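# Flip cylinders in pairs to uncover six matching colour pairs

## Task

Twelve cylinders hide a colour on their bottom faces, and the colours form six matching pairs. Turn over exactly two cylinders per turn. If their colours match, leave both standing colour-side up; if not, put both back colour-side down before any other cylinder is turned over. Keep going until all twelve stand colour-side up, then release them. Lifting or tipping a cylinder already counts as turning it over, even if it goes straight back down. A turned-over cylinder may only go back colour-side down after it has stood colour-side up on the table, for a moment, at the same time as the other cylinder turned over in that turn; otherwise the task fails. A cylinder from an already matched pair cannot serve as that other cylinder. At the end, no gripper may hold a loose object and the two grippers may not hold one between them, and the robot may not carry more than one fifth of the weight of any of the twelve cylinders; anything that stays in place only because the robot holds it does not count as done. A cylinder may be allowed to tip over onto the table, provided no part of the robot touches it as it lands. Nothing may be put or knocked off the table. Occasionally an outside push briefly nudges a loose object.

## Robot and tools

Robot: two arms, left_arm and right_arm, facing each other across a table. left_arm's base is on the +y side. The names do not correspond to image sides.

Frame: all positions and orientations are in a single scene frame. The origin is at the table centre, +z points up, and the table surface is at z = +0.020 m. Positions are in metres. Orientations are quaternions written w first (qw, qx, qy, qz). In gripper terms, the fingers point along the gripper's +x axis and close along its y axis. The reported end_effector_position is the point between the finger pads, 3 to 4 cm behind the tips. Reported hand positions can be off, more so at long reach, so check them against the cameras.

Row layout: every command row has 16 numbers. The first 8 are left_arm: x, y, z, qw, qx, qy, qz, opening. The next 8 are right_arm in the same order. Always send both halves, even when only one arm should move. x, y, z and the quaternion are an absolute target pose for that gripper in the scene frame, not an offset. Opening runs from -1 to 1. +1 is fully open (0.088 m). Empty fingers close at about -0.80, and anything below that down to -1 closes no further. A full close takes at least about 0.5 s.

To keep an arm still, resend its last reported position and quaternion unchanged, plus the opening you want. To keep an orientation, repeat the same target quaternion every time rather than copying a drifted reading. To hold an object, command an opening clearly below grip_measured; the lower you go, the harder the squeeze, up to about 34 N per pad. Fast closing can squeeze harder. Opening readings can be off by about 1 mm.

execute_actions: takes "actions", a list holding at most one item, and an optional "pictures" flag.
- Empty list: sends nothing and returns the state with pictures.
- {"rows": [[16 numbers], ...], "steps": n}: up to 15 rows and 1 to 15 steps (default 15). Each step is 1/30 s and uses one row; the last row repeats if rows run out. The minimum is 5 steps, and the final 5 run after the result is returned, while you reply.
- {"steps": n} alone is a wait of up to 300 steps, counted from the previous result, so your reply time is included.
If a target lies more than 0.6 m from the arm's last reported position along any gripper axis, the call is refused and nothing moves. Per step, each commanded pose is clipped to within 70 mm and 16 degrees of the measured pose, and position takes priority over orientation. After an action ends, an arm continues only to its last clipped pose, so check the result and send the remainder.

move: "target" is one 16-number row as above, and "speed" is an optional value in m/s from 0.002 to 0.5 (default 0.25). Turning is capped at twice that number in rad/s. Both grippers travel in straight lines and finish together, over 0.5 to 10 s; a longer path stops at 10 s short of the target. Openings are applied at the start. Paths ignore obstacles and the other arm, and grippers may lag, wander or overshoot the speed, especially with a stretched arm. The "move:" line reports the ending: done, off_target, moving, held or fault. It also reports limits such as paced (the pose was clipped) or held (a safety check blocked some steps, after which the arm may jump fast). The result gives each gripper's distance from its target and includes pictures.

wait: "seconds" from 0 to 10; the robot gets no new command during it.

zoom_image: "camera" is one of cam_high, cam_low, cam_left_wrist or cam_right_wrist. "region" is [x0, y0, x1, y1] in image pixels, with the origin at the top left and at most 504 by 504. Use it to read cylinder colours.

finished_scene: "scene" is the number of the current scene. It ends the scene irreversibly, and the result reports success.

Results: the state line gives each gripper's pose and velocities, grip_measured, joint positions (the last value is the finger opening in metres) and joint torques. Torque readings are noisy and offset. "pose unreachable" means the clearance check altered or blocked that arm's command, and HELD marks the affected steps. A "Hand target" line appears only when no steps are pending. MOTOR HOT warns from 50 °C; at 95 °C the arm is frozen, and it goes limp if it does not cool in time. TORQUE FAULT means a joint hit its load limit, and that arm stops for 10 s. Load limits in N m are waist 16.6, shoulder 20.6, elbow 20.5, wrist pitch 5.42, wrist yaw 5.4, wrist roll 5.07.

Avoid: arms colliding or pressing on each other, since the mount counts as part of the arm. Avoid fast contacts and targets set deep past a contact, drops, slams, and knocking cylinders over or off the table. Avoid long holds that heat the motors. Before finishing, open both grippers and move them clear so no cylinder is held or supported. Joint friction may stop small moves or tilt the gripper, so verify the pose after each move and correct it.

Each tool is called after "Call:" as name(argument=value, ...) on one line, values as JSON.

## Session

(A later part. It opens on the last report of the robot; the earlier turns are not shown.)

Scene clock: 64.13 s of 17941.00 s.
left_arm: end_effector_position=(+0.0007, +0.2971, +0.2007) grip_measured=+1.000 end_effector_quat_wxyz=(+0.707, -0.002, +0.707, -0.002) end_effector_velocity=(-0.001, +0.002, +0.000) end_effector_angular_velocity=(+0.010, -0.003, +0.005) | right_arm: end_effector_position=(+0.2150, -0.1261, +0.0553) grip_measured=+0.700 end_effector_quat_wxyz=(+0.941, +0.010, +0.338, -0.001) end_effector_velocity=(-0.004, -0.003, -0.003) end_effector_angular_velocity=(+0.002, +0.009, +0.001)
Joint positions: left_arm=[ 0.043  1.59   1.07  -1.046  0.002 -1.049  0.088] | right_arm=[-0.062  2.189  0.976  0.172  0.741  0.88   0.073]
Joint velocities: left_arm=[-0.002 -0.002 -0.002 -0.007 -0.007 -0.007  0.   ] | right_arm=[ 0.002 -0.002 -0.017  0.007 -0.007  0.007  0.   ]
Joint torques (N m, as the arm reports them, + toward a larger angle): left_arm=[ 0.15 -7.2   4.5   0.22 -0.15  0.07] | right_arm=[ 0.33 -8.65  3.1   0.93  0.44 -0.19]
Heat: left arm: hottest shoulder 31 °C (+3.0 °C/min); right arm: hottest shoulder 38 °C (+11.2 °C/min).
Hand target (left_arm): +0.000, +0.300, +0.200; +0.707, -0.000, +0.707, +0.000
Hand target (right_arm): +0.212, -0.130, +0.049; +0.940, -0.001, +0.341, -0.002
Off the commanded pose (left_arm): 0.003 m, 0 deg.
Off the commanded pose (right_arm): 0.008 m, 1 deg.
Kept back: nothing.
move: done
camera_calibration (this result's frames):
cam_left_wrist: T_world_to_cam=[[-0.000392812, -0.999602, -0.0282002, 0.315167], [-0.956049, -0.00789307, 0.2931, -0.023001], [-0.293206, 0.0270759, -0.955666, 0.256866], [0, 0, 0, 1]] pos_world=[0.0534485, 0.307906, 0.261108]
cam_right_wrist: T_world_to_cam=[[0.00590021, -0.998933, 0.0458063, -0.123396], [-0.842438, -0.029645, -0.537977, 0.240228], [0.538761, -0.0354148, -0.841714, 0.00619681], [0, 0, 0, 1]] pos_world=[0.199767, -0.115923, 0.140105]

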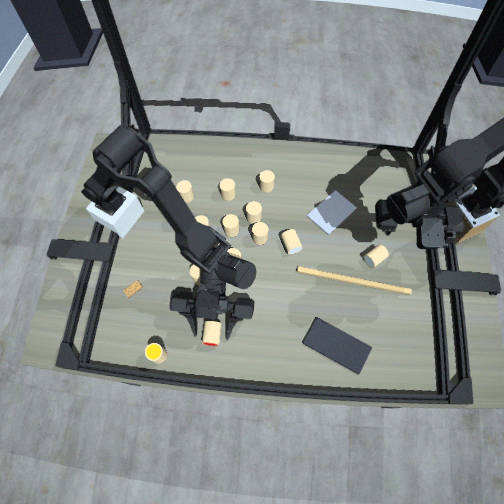

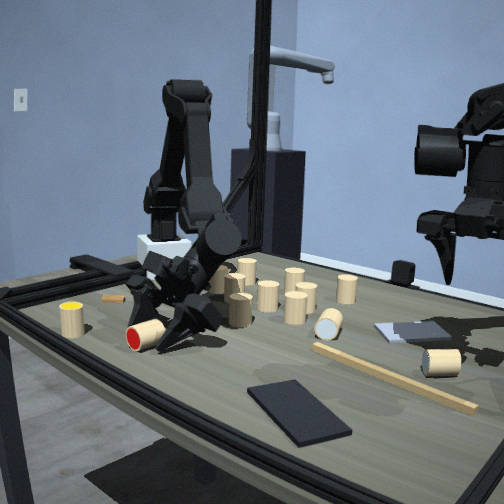

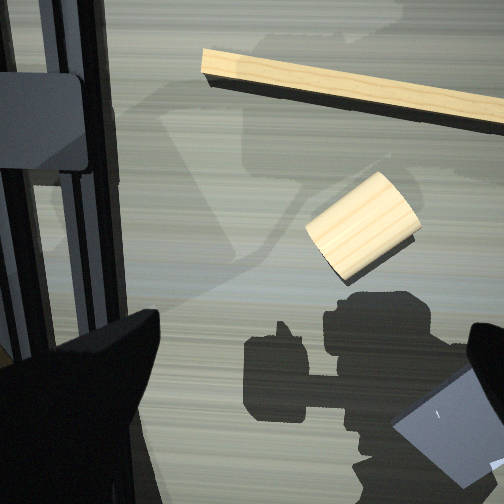

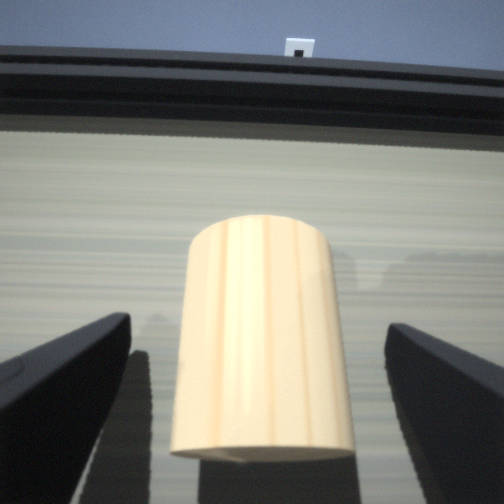

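Call:
move(target=[0,0.3,0.2,0.707,0,0.707,0,1,0.214,-0.129,0.05,0.94,0,0.342,0,-0.3])

Call:
move(target=[0,0.3,0.2,0.707,0,0.707,0,1,0.2,-0.15,0.14,0.866,0,0.5,0,-0.3])

Call:
move(target=[0,0.3,0.2,0.707,0,0.707,0,1,0.05,-0.275,0.125,0.423,0,0.906,0,-0.3], speed=0.35)

Call:
move(target=[0,0.3,0.2,0.707,0,0.707,0,1,0.05,-0.275,0.059,0.423,0,0.906,0,-0.3], speed=0.1)

Call:
move(target=[0,0.3,0.2,0.707,0,0.707,0,1,0.05,-0.275,0.062,0.423,0,0.906,0,0.7])

Call:
move(target=[0,0.3,0.2,0.707,0,0.707,0,1,0.07,-0.27,0.14,0.5,0,0.866,0,0.7])

Call:
move(target=[0,0.3,0.2,0.707,0,0.707,0,1,0.28,-0.25,0.12,0.985,0,0.174,0,0.7], speed=0.35)

Scene clock: 65.30 s of 17941.00 s.
left_arm: end_effector_position=(+0.0007, +0.2972, +0.2006) grip_measured=+1.000 end_effector_quat_wxyz=(+0.707, -0.002, +0.707, -0.002) end_effector_velocity=(+0.001, +0.003, +0.001) end_effector_angular_velocity=(+0.013, -0.018, +0.005) | right_arm: end_effector_position=(+0.2150, -0.1259, +0.0553) grip_measured=+0.023 end_effector_quat_wxyz=(+0.941, +0.007, +0.338, +0.001) end_effector_velocity=(+0.001, +0.001, +0.000) end_effector_angular_velocity=(-0.008, +0.002, +0.015)
Joint positions: left_arm=[ 0.043  1.59   1.07  -1.046  0.002 -1.049  0.088] | right_arm=[-0.062  2.189  0.975  0.176  0.74   0.872  0.04 ]
Joint velocities: left_arm=[-0.002 -0.007 -0.002 -0.007 -0.022 -0.007  0.   ] | right_arm=[-0.002 -0.002 -0.002  0.007 -0.007 -0.022 -0.   ]
Joint torques (N m, as the arm reports them, + toward a larger angle): left_arm=[ 0.14 -7.21  4.41  0.23 -0.19  0.11] | right_arm=[-0.28 -9.2   3.32  0.93  0.28 -0.22]
Heat: left arm: hottest shoulder 31 °C (+3.0 °C/min); right arm: hottest shoulder 38 °C (+11.1 °C/min).
Hand target (left_arm): -0.000, +0.300, +0.200; +0.707, +0.000, +0.707, +0.000
Hand target (right_arm): +0.214, -0.129, +0.050; +0.940, +0.000, +0.342, -0.000
Off the commanded pose (left_arm): 0.003 m, 0 deg.
Off the commanded pose (right_arm): 0.006 m, 1 deg.
Kept back: nothing.
move: done
camera_calibration (this result's frames):
cam_left_wrist: T_world_to_cam=[[-0.000398206, -0.999593, -0.0285306, 0.315323], [-0.955993, -0.00799003, 0.29328, -0.0230326], [-0.293388, 0.0273919, -0.955601, 0.256652], [0, 0, 0, 1]] pos_world=[0.0534053, 0.307981, 0.261008]
cam_right_wrist: T_world_to_cam=[[0.011137, -0.998713, 0.0494862, -0.124504], [-0.841706, -0.0360802, -0.538729, 0.239319], [0.539821, -0.0356531, -0.841025, 0.00582169], [0, 0, 0, 1]] pos_world=[0.199681, -0.115501, 0.139986]

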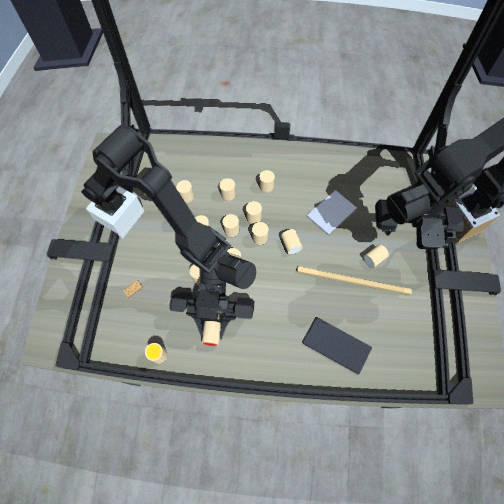

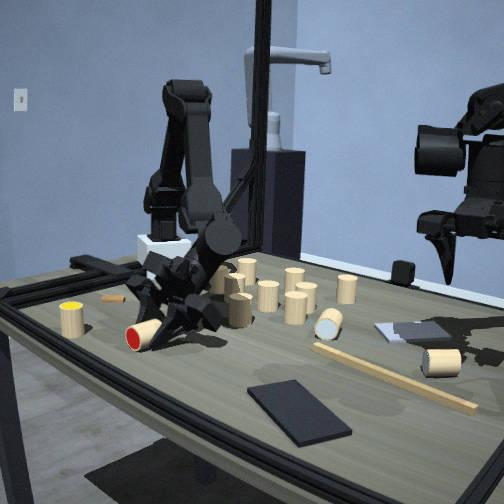

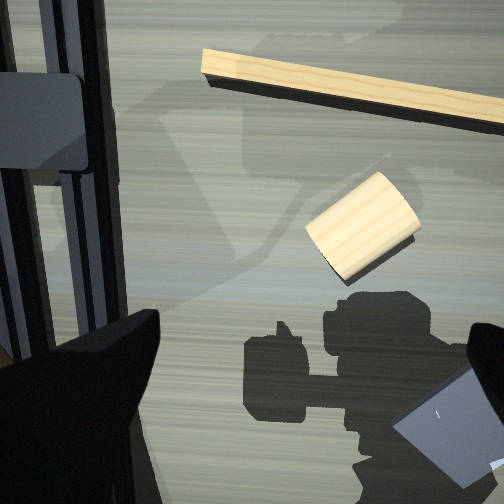

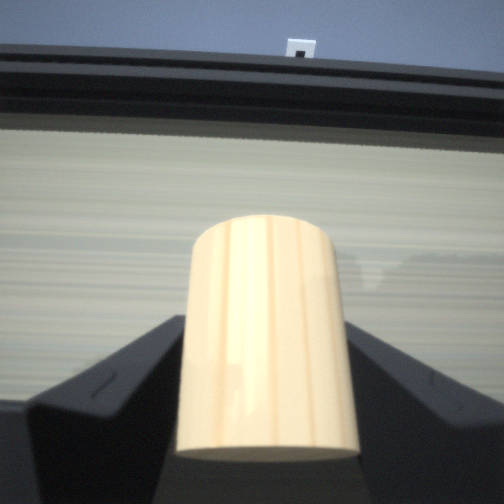

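Scene clock: 66.57 s of 17941.00 s.
left_arm: end_effector_position=(+0.0007, +0.2972, +0.2007) grip_measured=+1.000 end_effector_quat_wxyz=(+0.707, -0.002, +0.707, -0.002) end_effector_velocity=(-0.001, +0.002, +0.000) end_effector_angular_velocity=(+0.010, -0.003, +0.005) | right_arm: end_effector_position=(+0.1979, -0.1512, +0.1332) grip_measured=+0.023 end_effector_quat_wxyz=(+0.864, -0.009, +0.503, +0.000) end_effector_velocity=(-0.003, -0.001, +0.001) end_effector_angular_velocity=(-0.003, +0.030, -0.002)
Joint positions: left_arm=[ 0.043  1.589  1.07  -1.046  0.002 -1.049  0.088] | right_arm=[-0.158  1.891  1.133 -0.513  0.427  0.898  0.04 ]
Joint velocities: left_arm=[-0.002 -0.002 -0.002 -0.007 -0.007 -0.007 -0.   ] | right_arm=[-0.002 -0.002  0.012 -0.037 -0.022  0.007  0.   ]
Joint torques (N m, as the arm reports them, + toward a larger angle): left_arm=[-0.18 -7.26  4.38  0.24 -0.16  0.07] | right_arm=[ -0.25 -11.09   7.08   0.33   0.18   0.19]
Heat: left arm: hottest shoulder 31 °C (+3.0 °C/min); right arm: hottest shoulder 38 °C (+11.1 °C/min).
Hand target (left_arm): +0.000, +0.300, +0.200; +0.707, -0.000, +0.707, -0.000
Hand target (right_arm): +0.200, -0.149, +0.140; +0.866, +0.000, +0.500, +0.002
Off the commanded pose (left_arm): 0.003 m, 0 deg.
Off the commanded pose (right_arm): 0.007 m, 1 deg.
Kept back: nothing.
move: done
camera_calibration (this result's frames):
cam_left_wrist: T_world_to_cam=[[-0.000392812, -0.999602, -0.0282002, 0.315255], [-0.956049, -0.00789307, 0.2931, -0.0230489], [-0.293206, 0.0270759, -0.955666, 0.256851], [0, 0, 0, 1]] pos_world=[0.0533984, 0.307993, 0.26111]
cam_right_wrist: T_world_to_cam=[[0.0457595, -0.99649, 0.0700938, -0.162707], [-0.977742, -0.0590601, -0.201328, 0.244533], [0.204761, -0.059321, -0.977013, 0.160521], [0, 0, 0, 1]] pos_world=[0.213667, -0.138172, 0.217467]

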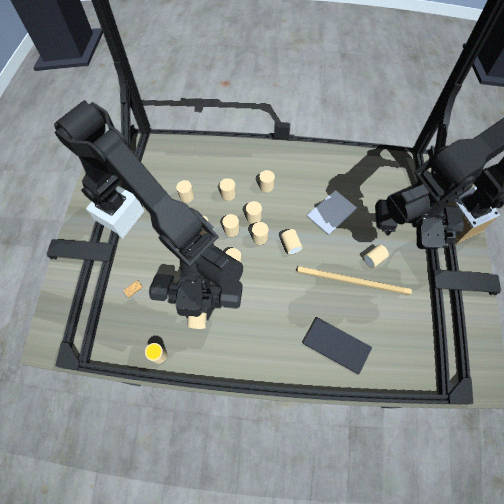

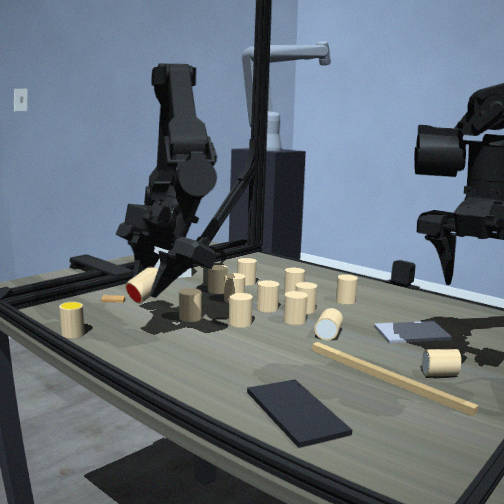

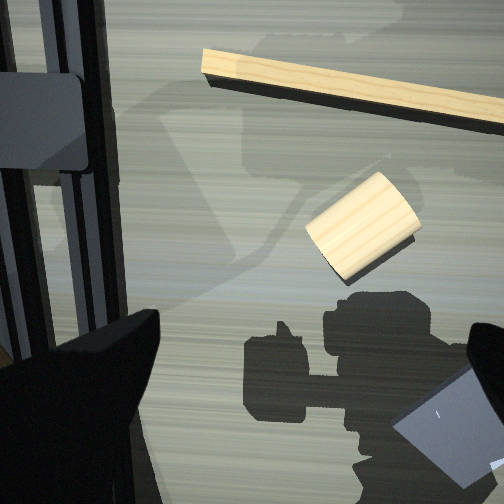

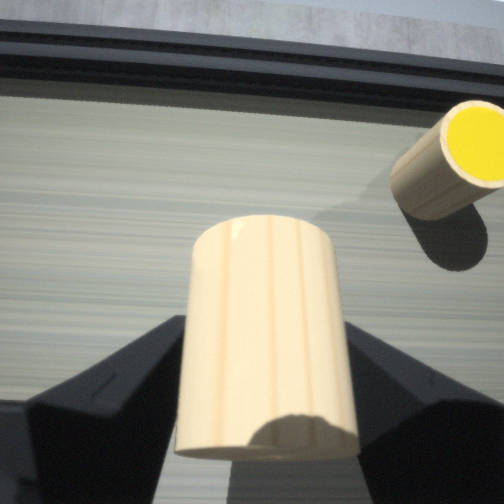

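Scene clock: 68.83 s of 17941.00 s.
left_arm: end_effector_position=(+0.0007, +0.2972, +0.2007) grip_measured=+1.000 end_effector_quat_wxyz=(+0.707, -0.002, +0.707, -0.002) end_effector_velocity=(+0.004, +0.005, -0.000) end_effector_angular_velocity=(+0.025, -0.028, +0.010) | right_arm: end_effector_position=(+0.0523, -0.2724, +0.1286) grip_measured=+0.023 end_effector_quat_wxyz=(+0.431, +0.003, +0.902, +0.008) end_effector_velocity=(-0.004, -0.006, +0.000) end_effector_angular_velocity=(-0.022, +0.026, +0.002)
Joint positions: left_arm=[ 0.043  1.589  1.07  -1.046  0.002 -1.049  0.088] | right_arm=[-0.497  1.887  1.004 -1.257 -0.395  0.513  0.04 ]
Joint velocities: left_arm=[ 0.002 -0.002 -0.002 -0.007 -0.037 -0.007 -0.   ] | right_arm=[-0.007  0.007 -0.007 -0.022  0.007 -0.007  0.   ]
Joint torques (N m, as the arm reports them, + toward a larger angle): left_arm=[ 0.05 -7.3   4.36  0.26 -0.14  0.12] | right_arm=[-0.21 -6.27  2.72 -0.97 -0.35 -0.22]
Heat: left arm: hottest shoulder 31 °C (+3.0 °C/min); right arm: hottest shoulder 38 °C (+11.0 °C/min).
Hand target (left_arm): +0.000, +0.300, +0.200; +0.707, -0.000, +0.707, +0.000
Hand target (right_arm): +0.049, -0.275, +0.127; +0.422, +0.002, +0.907, +0.005
Off the commanded pose (left_arm): 0.003 m, 0 deg.
Off the commanded pose (right_arm): 0.005 m, 1 deg.
Kept back: nothing.
move: done
camera_calibration (this result's frames):
cam_left_wrist: T_world_to_cam=[[-0.000392812, -0.999602, -0.0282002, 0.315255], [-0.956049, -0.00789307, 0.2931, -0.0230489], [-0.293206, 0.0270759, -0.955666, 0.256851], [0, 0, 0, 1]] pos_world=[0.0533984, 0.307993, 0.26111]
cam_right_wrist: T_world_to_cam=[[0.0655601, -0.997359, -0.0312661, -0.264801], [-0.545989, -0.0620815, 0.835489, -0.0626924], [-0.835223, -0.0377038, -0.548617, 0.183888], [0, 0, 0, 1]] pos_world=[0.136719, -0.26106, 0.144984]

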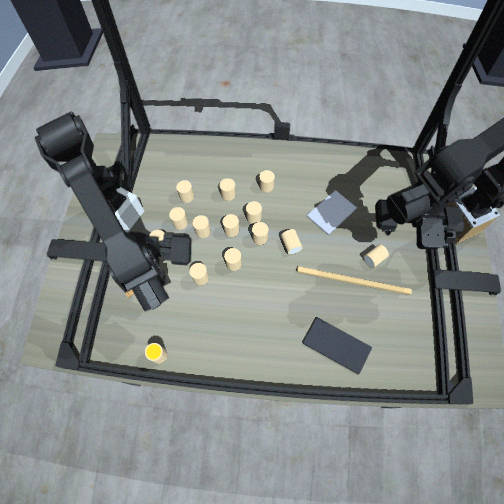

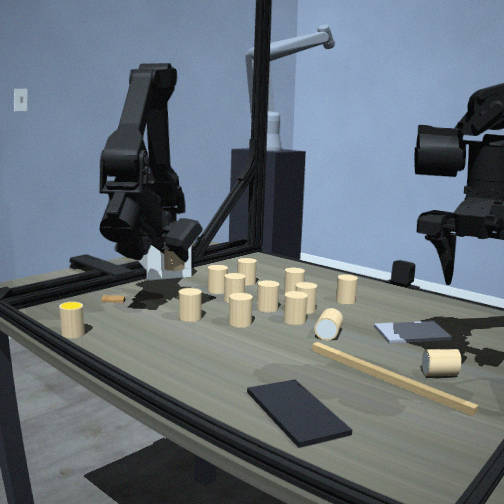

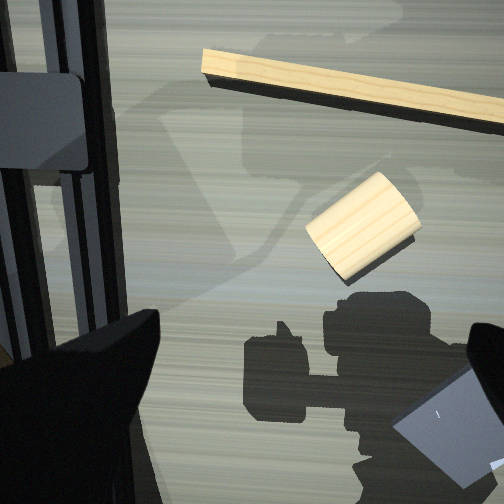

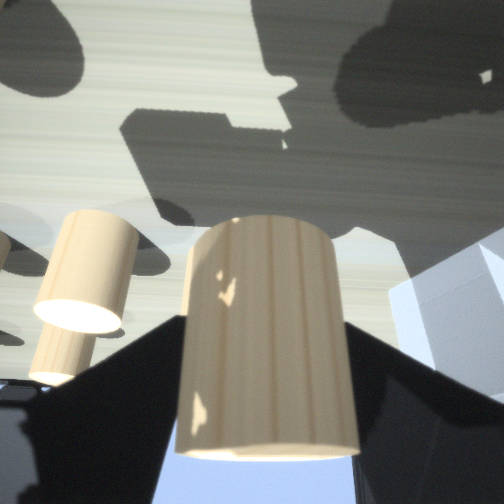

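Scene clock: 69.90 s of 17941.00 s.
left_arm: end_effector_position=(+0.0007, +0.2972, +0.2007) grip_measured=+1.000 end_effector_quat_wxyz=(+0.707, -0.002, +0.707, -0.002) end_effector_velocity=(-0.001, +0.002, +0.000) end_effector_angular_velocity=(+0.010, -0.003, +0.005) | right_arm: end_effector_position=(+0.0509, -0.2738, +0.0646) grip_measured=+0.023 end_effector_quat_wxyz=(+0.426, +0.001, +0.905, +0.004) end_effector_velocity=(-0.004, -0.001, +0.003) end_effector_angular_velocity=(-0.003, +0.021, +0.004)
Joint positions: left_arm=[ 0.043  1.589  1.07  -1.046  0.002 -1.049  0.088] | right_arm=[-0.497  2.074  0.936 -1.017 -0.394  0.513  0.04 ]
Joint velocities: left_arm=[-0.002 -0.002 -0.002 -0.007 -0.007 -0.007 -0.   ] | right_arm=[ 0.002 -0.002 -0.002 -0.022 -0.007 -0.007 -0.   ]
Joint torques (N m, as the arm reports them, + toward a larger angle): left_arm=[ 0.21 -7.03  4.45  0.23 -0.15  0.06] | right_arm=[-0.13 -5.86  1.87  0.01 -0.19  0.07]
Heat: left arm: hottest shoulder 31 °C (+3.0 °C/min); right arm: hottest shoulder 37 °C (+10.0 °C/min).
Hand target (left_arm): +0.000, +0.300, +0.200; +0.707, -0.000, +0.707, +0.000
Hand target (right_arm): +0.050, -0.275, +0.060; +0.423, +0.000, +0.906, +0.000
Off the commanded pose (left_arm): 0.003 m, 0 deg.
Off the commanded pose (right_arm): 0.006 m, 1 deg.
Kept back: nothing.
move: done
camera_calibration (this result's frames):
cam_left_wrist: T_world_to_cam=[[-0.000392812, -0.999602, -0.0282002, 0.315255], [-0.956049, -0.00789307, 0.2931, -0.0230489], [-0.293206, 0.0270759, -0.955666, 0.256851], [0, 0, 0, 1]] pos_world=[0.0533984, 0.307993, 0.26111]
cam_right_wrist: T_world_to_cam=[[0.0660039, -0.997568, -0.0223843, -0.268755], [-0.536559, -0.0543972, 0.842108, -0.00882575], [-0.841278, -0.0435719, -0.538845, 0.145591], [0, 0, 0, 1]] pos_world=[0.135486, -0.262238, 0.0798673]

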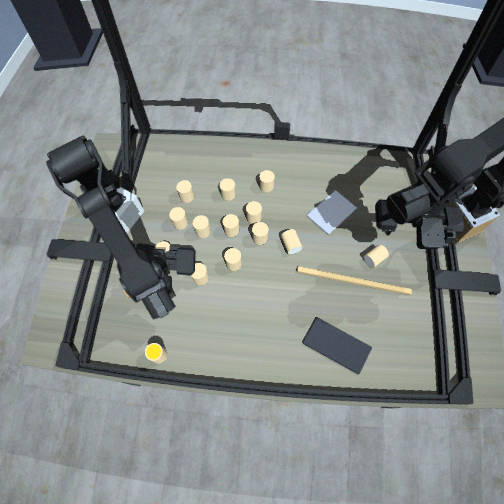

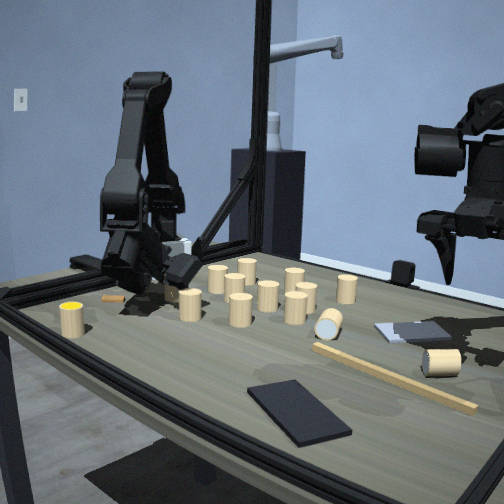

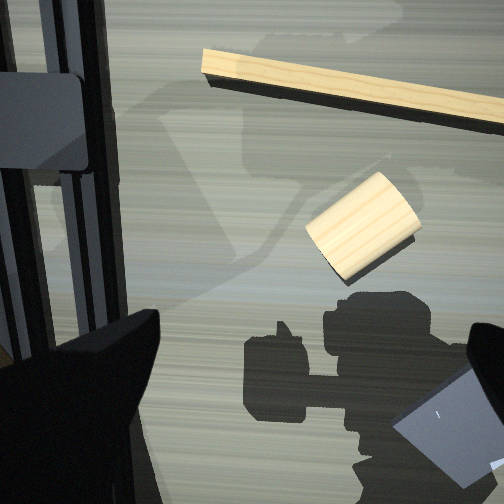

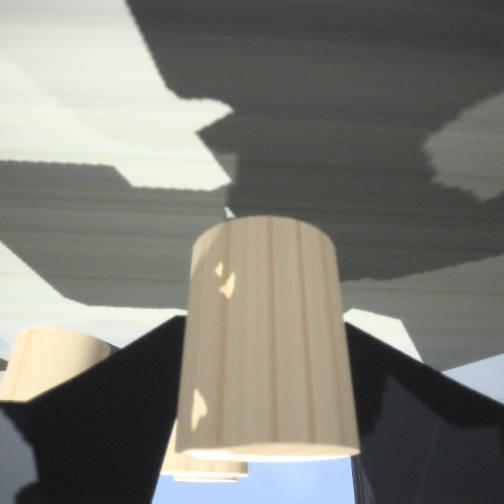

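Scene clock: 70.63 s of 17941.00 s.
left_arm: end_effector_position=(+0.0007, +0.2972, +0.2007) grip_measured=+1.000 end_effector_quat_wxyz=(+0.707, -0.002, +0.707, -0.002) end_effector_velocity=(-0.002, +0.002, +0.000) end_effector_angular_velocity=(+0.010, -0.003, +0.000) | right_arm: end_effector_position=(+0.0513, -0.2736, +0.0642) grip_measured=+0.698 end_effector_quat_wxyz=(+0.427, +0.001, +0.904, +0.005) end_effector_velocity=(-0.001, -0.000, +0.001) end_effector_angular_velocity=(+0.015, +0.009, +0.011)
Joint positions: left_arm=[ 0.043  1.589  1.07  -1.046  0.002 -1.049  0.088] | right_arm=[-0.497  2.074  0.936 -1.014 -0.394  0.513  0.073]
Joint velocities: left_arm=[-0.007 -0.002 -0.002 -0.007 -0.007 -0.007  0.   ] | right_arm=[-0.002 -0.002 -0.002 -0.007 -0.007 -0.022  0.001]
Joint torques (N m, as the arm reports them, + toward a larger angle): left_arm=[ 0.25 -7.09  4.51  0.19 -0.16  0.05] | right_arm=[-0.08 -6.6   2.41 -0.74 -0.18  0.08]
Heat: left arm: hottest shoulder 31 °C (+3.0 °C/min); right arm: hottest shoulder 37 °C (+9.1 °C/min).
Hand target (left_arm): +0.000, +0.300, +0.200; +0.707, -0.000, +0.707, +0.000
Hand target (right_arm): +0.050, -0.275, +0.062; +0.423, -0.000, +0.906, -0.000
Off the commanded pose (left_arm): 0.003 m, 0 deg.
Off the commanded pose (right_arm): 0.003 m, 1 deg.
Kept back: nothing.
move: done
camera_calibration (this result's frames):
cam_left_wrist: T_world_to_cam=[[-0.000392812, -0.999602, -0.0282002, 0.315255], [-0.956049, -0.00789307, 0.2931, -0.0230489], [-0.293206, 0.0270759, -0.955666, 0.256851], [0, 0, 0, 1]] pos_world=[0.0533984, 0.307993, 0.26111]
cam_right_wrist: T_world_to_cam=[[0.0660608, -0.997526, -0.024034, -0.268406], [-0.538623, -0.0559253, 0.840689, -0.00849486], [-0.839953, -0.0425913, -0.540985, 0.146026], [0, 0, 0, 1]] pos_world=[0.135811, -0.261997, 0.0796886]

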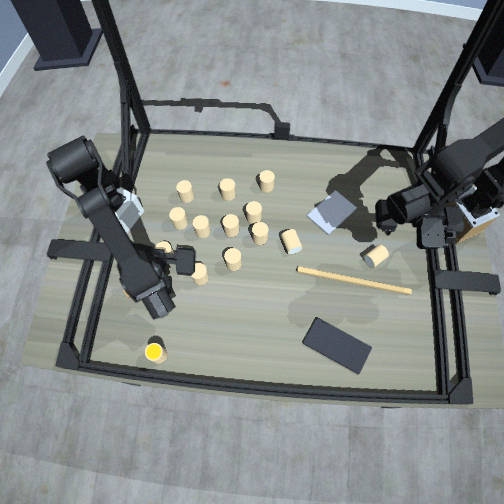

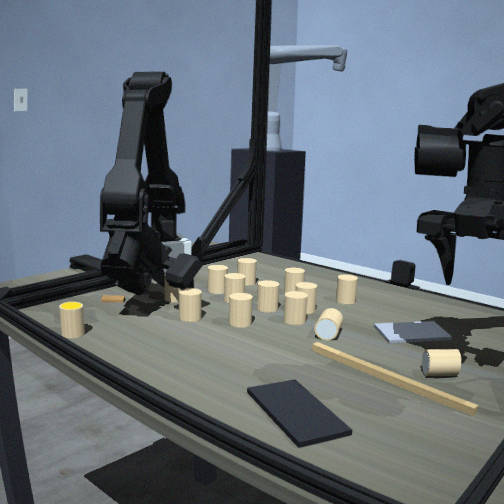

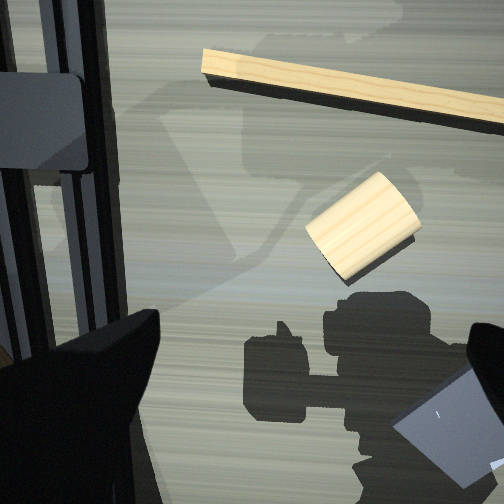

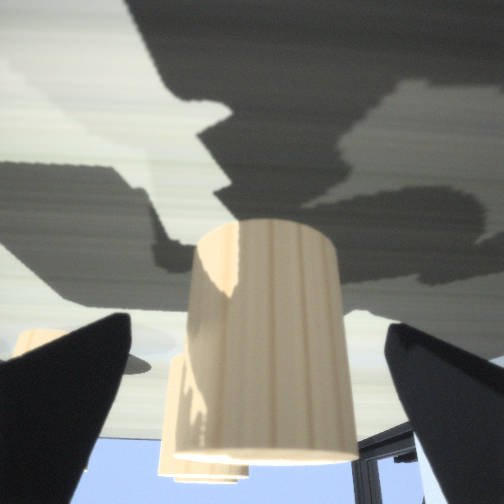

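Scene clock: 71.57 s of 17941.00 s.
left_arm: end_effector_position=(+0.0006, +0.2972, +0.2006) grip_measured=+1.000 end_effector_quat_wxyz=(+0.707, -0.002, +0.707, -0.002) end_effector_velocity=(+0.001, +0.003, -0.000) end_effector_angular_velocity=(+0.017, -0.015, -0.010) | right_arm: end_effector_position=(+0.0689, -0.2710, +0.1363) grip_measured=+0.700 end_effector_quat_wxyz=(+0.494, -0.002, +0.869, -0.002) end_effector_velocity=(+0.000, -0.002, +0.005) end_effector_angular_velocity=(-0.003, -0.002, +0.007)
Joint positions: left_arm=[ 0.043  1.589  1.069 -1.046  0.002 -1.049  0.088] | right_arm=[-0.482  1.813  1.02  -1.221 -0.312  0.582  0.073]
Joint velocities: left_arm=[-0.002 -0.002 -0.002 -0.007 -0.022  0.007 -0.   ] | right_arm=[-0.002 -0.012  0.007 -0.022  0.007 -0.007  0.   ]
Joint torques (N m, as the arm reports them, + toward a larger angle): left_arm=[ 0.27 -7.27  4.61  0.27 -0.15  0.05] | right_arm=[ 0.27 -8.73  5.25 -0.77 -0.12  0.18]
Heat: left arm: hottest shoulder 31 °C (+3.0 °C/min); right arm: hottest shoulder 37 °C (+9.1 °C/min).
Hand target (left_arm): -0.000, +0.300, +0.200; +0.707, +0.000, +0.707, +0.000
Hand target (right_arm): +0.071, -0.269, +0.139; +0.500, -0.000, +0.866, -0.000
Off the commanded pose (left_arm): 0.003 m, 0 deg.
Off the commanded pose (right_arm): 0.004 m, 1 deg.
Kept back: nothing.
move: done
camera_calibration (this result's frames):
cam_left_wrist: T_world_to_cam=[[-0.000398206, -0.999593, -0.0285306, 0.315411], [-0.955993, -0.00799003, 0.29328, -0.0230804], [-0.293388, 0.0273919, -0.955601, 0.256637], [0, 0, 0, 1]] pos_world=[0.0533551, 0.308068, 0.26101]
cam_right_wrist: T_world_to_cam=[[0.0666233, -0.997778, 0.000216999, -0.268631], [-0.660176, -0.043918, 0.749826, -0.0354788], [-0.74815, -0.0500992, -0.661635, 0.208001], [0, 0, 0, 1]] pos_world=[0.150091, -0.259172, 0.164282]

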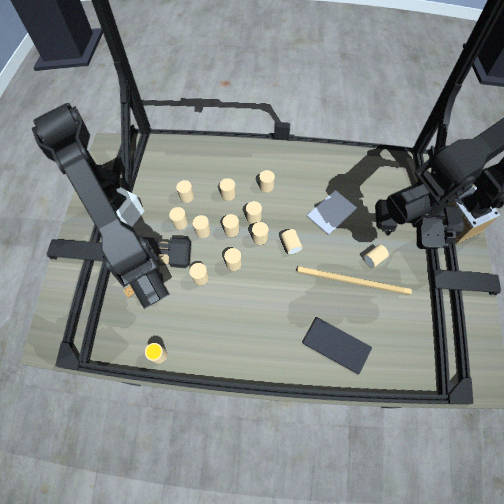

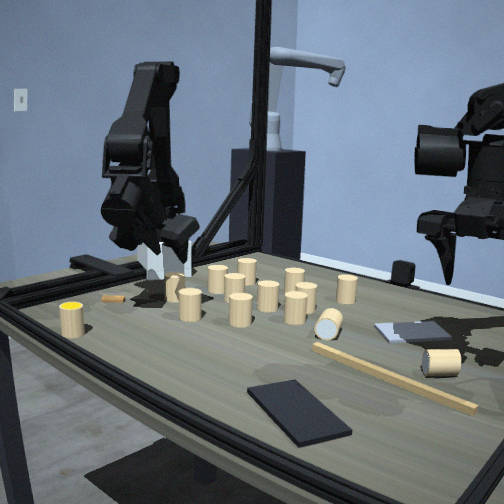

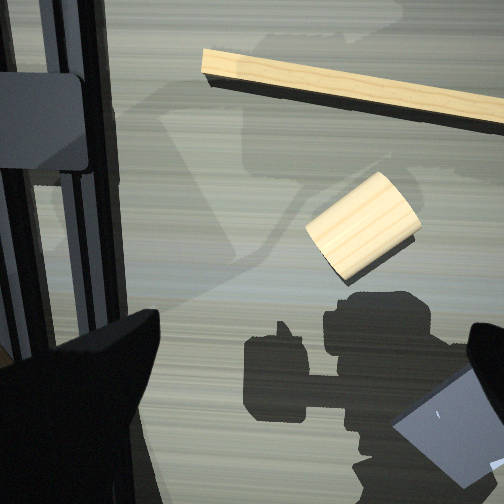

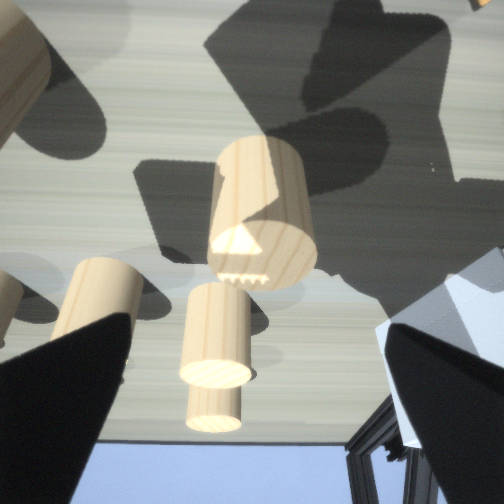

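Scene clock: 74.73 s of 17941.00 s.
left_arm: end_effector_position=(+0.0006, +0.2972, +0.2007) grip_measured=+1.000 end_effector_quat_wxyz=(+0.707, -0.002, +0.707, -0.002) end_effector_velocity=(-0.001, +0.003, -0.001) end_effector_angular_velocity=(+0.014, -0.000, +0.005) | right_arm: end_effector_position=(+0.2813, -0.2467, +0.1245) grip_measured=+0.700 end_effector_quat_wxyz=(+0.986, +0.003, +0.169, -0.002) end_effector_velocity=(-0.001, +0.002, -0.005) end_effector_angular_velocity=(-0.019, +0.012, +0.025)
Joint positions: left_arm=[ 0.043  1.589  1.069 -1.046  0.002 -1.049  0.088] | right_arm=[-0.4    2.014  0.547  1.021  0.686  0.3    0.073]
Joint velocities: left_arm=[-0.002 -0.002 -0.007 -0.007 -0.007 -0.007 -0.   ] | right_arm=[-0.002  0.012 -0.002  0.007 -0.022 -0.022  0.   ]
Joint torques (N m, as the arm reports them, + toward a larger angle): left_arm=[ 0.22 -7.23  4.32  0.18 -0.14  0.08] | right_arm=[-0.28 -6.91  2.44  1.4   0.22 -0.22]
Heat: left arm: hottest shoulder 31 °C (+2.0 °C/min); right arm: hottest shoulder 37 °C (+8.0 °C/min).
Hand target (left_arm): +0.000, +0.300, +0.200; +0.707, -0.000, +0.707, -0.000
Hand target (right_arm): +0.280, -0.250, +0.119; +0.985, -0.005, +0.174, -0.004
Off the commanded pose (left_arm): 0.003 m, 0 deg.
Off the commanded pose (right_arm): 0.006 m, 1 deg.
Kept back: nothing.
move: done
camera_calibration (this result's frames):
cam_left_wrist: T_world_to_cam=[[-0.000392812, -0.999602, -0.0282002, 0.315342], [-0.956049, -0.00789307, 0.2931, -0.0230967], [-0.293206, 0.0270759, -0.955666, 0.256836], [0, 0, 0, 1]] pos_world=[0.0533482, 0.30808, 0.261111]
cam_right_wrist: T_world_to_cam=[[-0.0128791, -0.998149, 0.0594359, -0.243699], [-0.606877, -0.0394382, -0.793817, 0.292948], [0.794691, -0.046294, -0.605246, -0.0797486], [0, 0, 0, 1]] pos_world=[0.23802, -0.235387, 0.198764]

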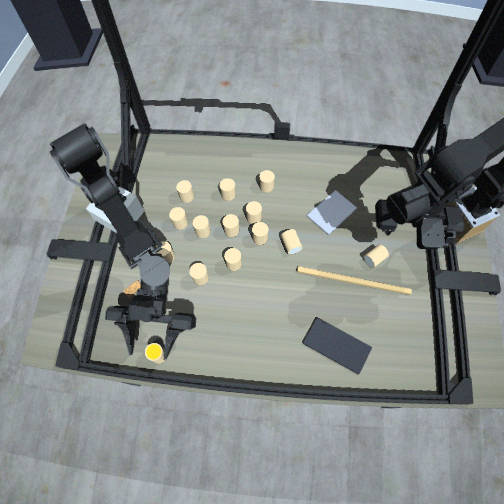

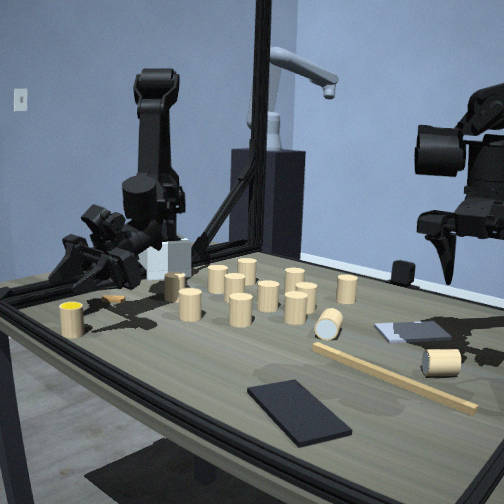

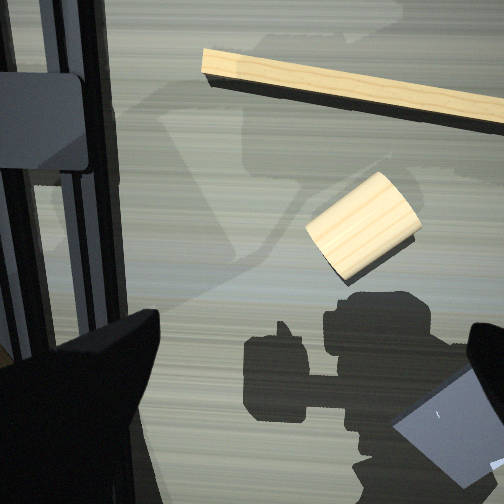

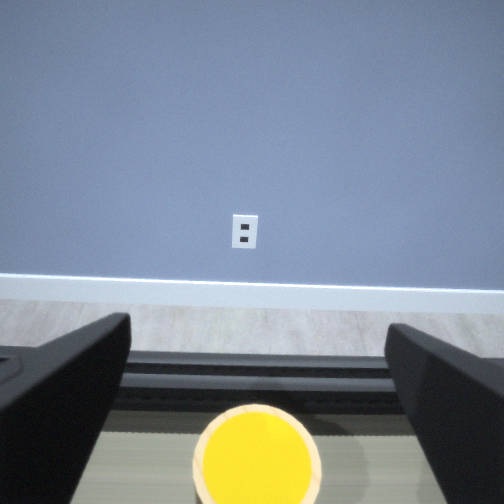

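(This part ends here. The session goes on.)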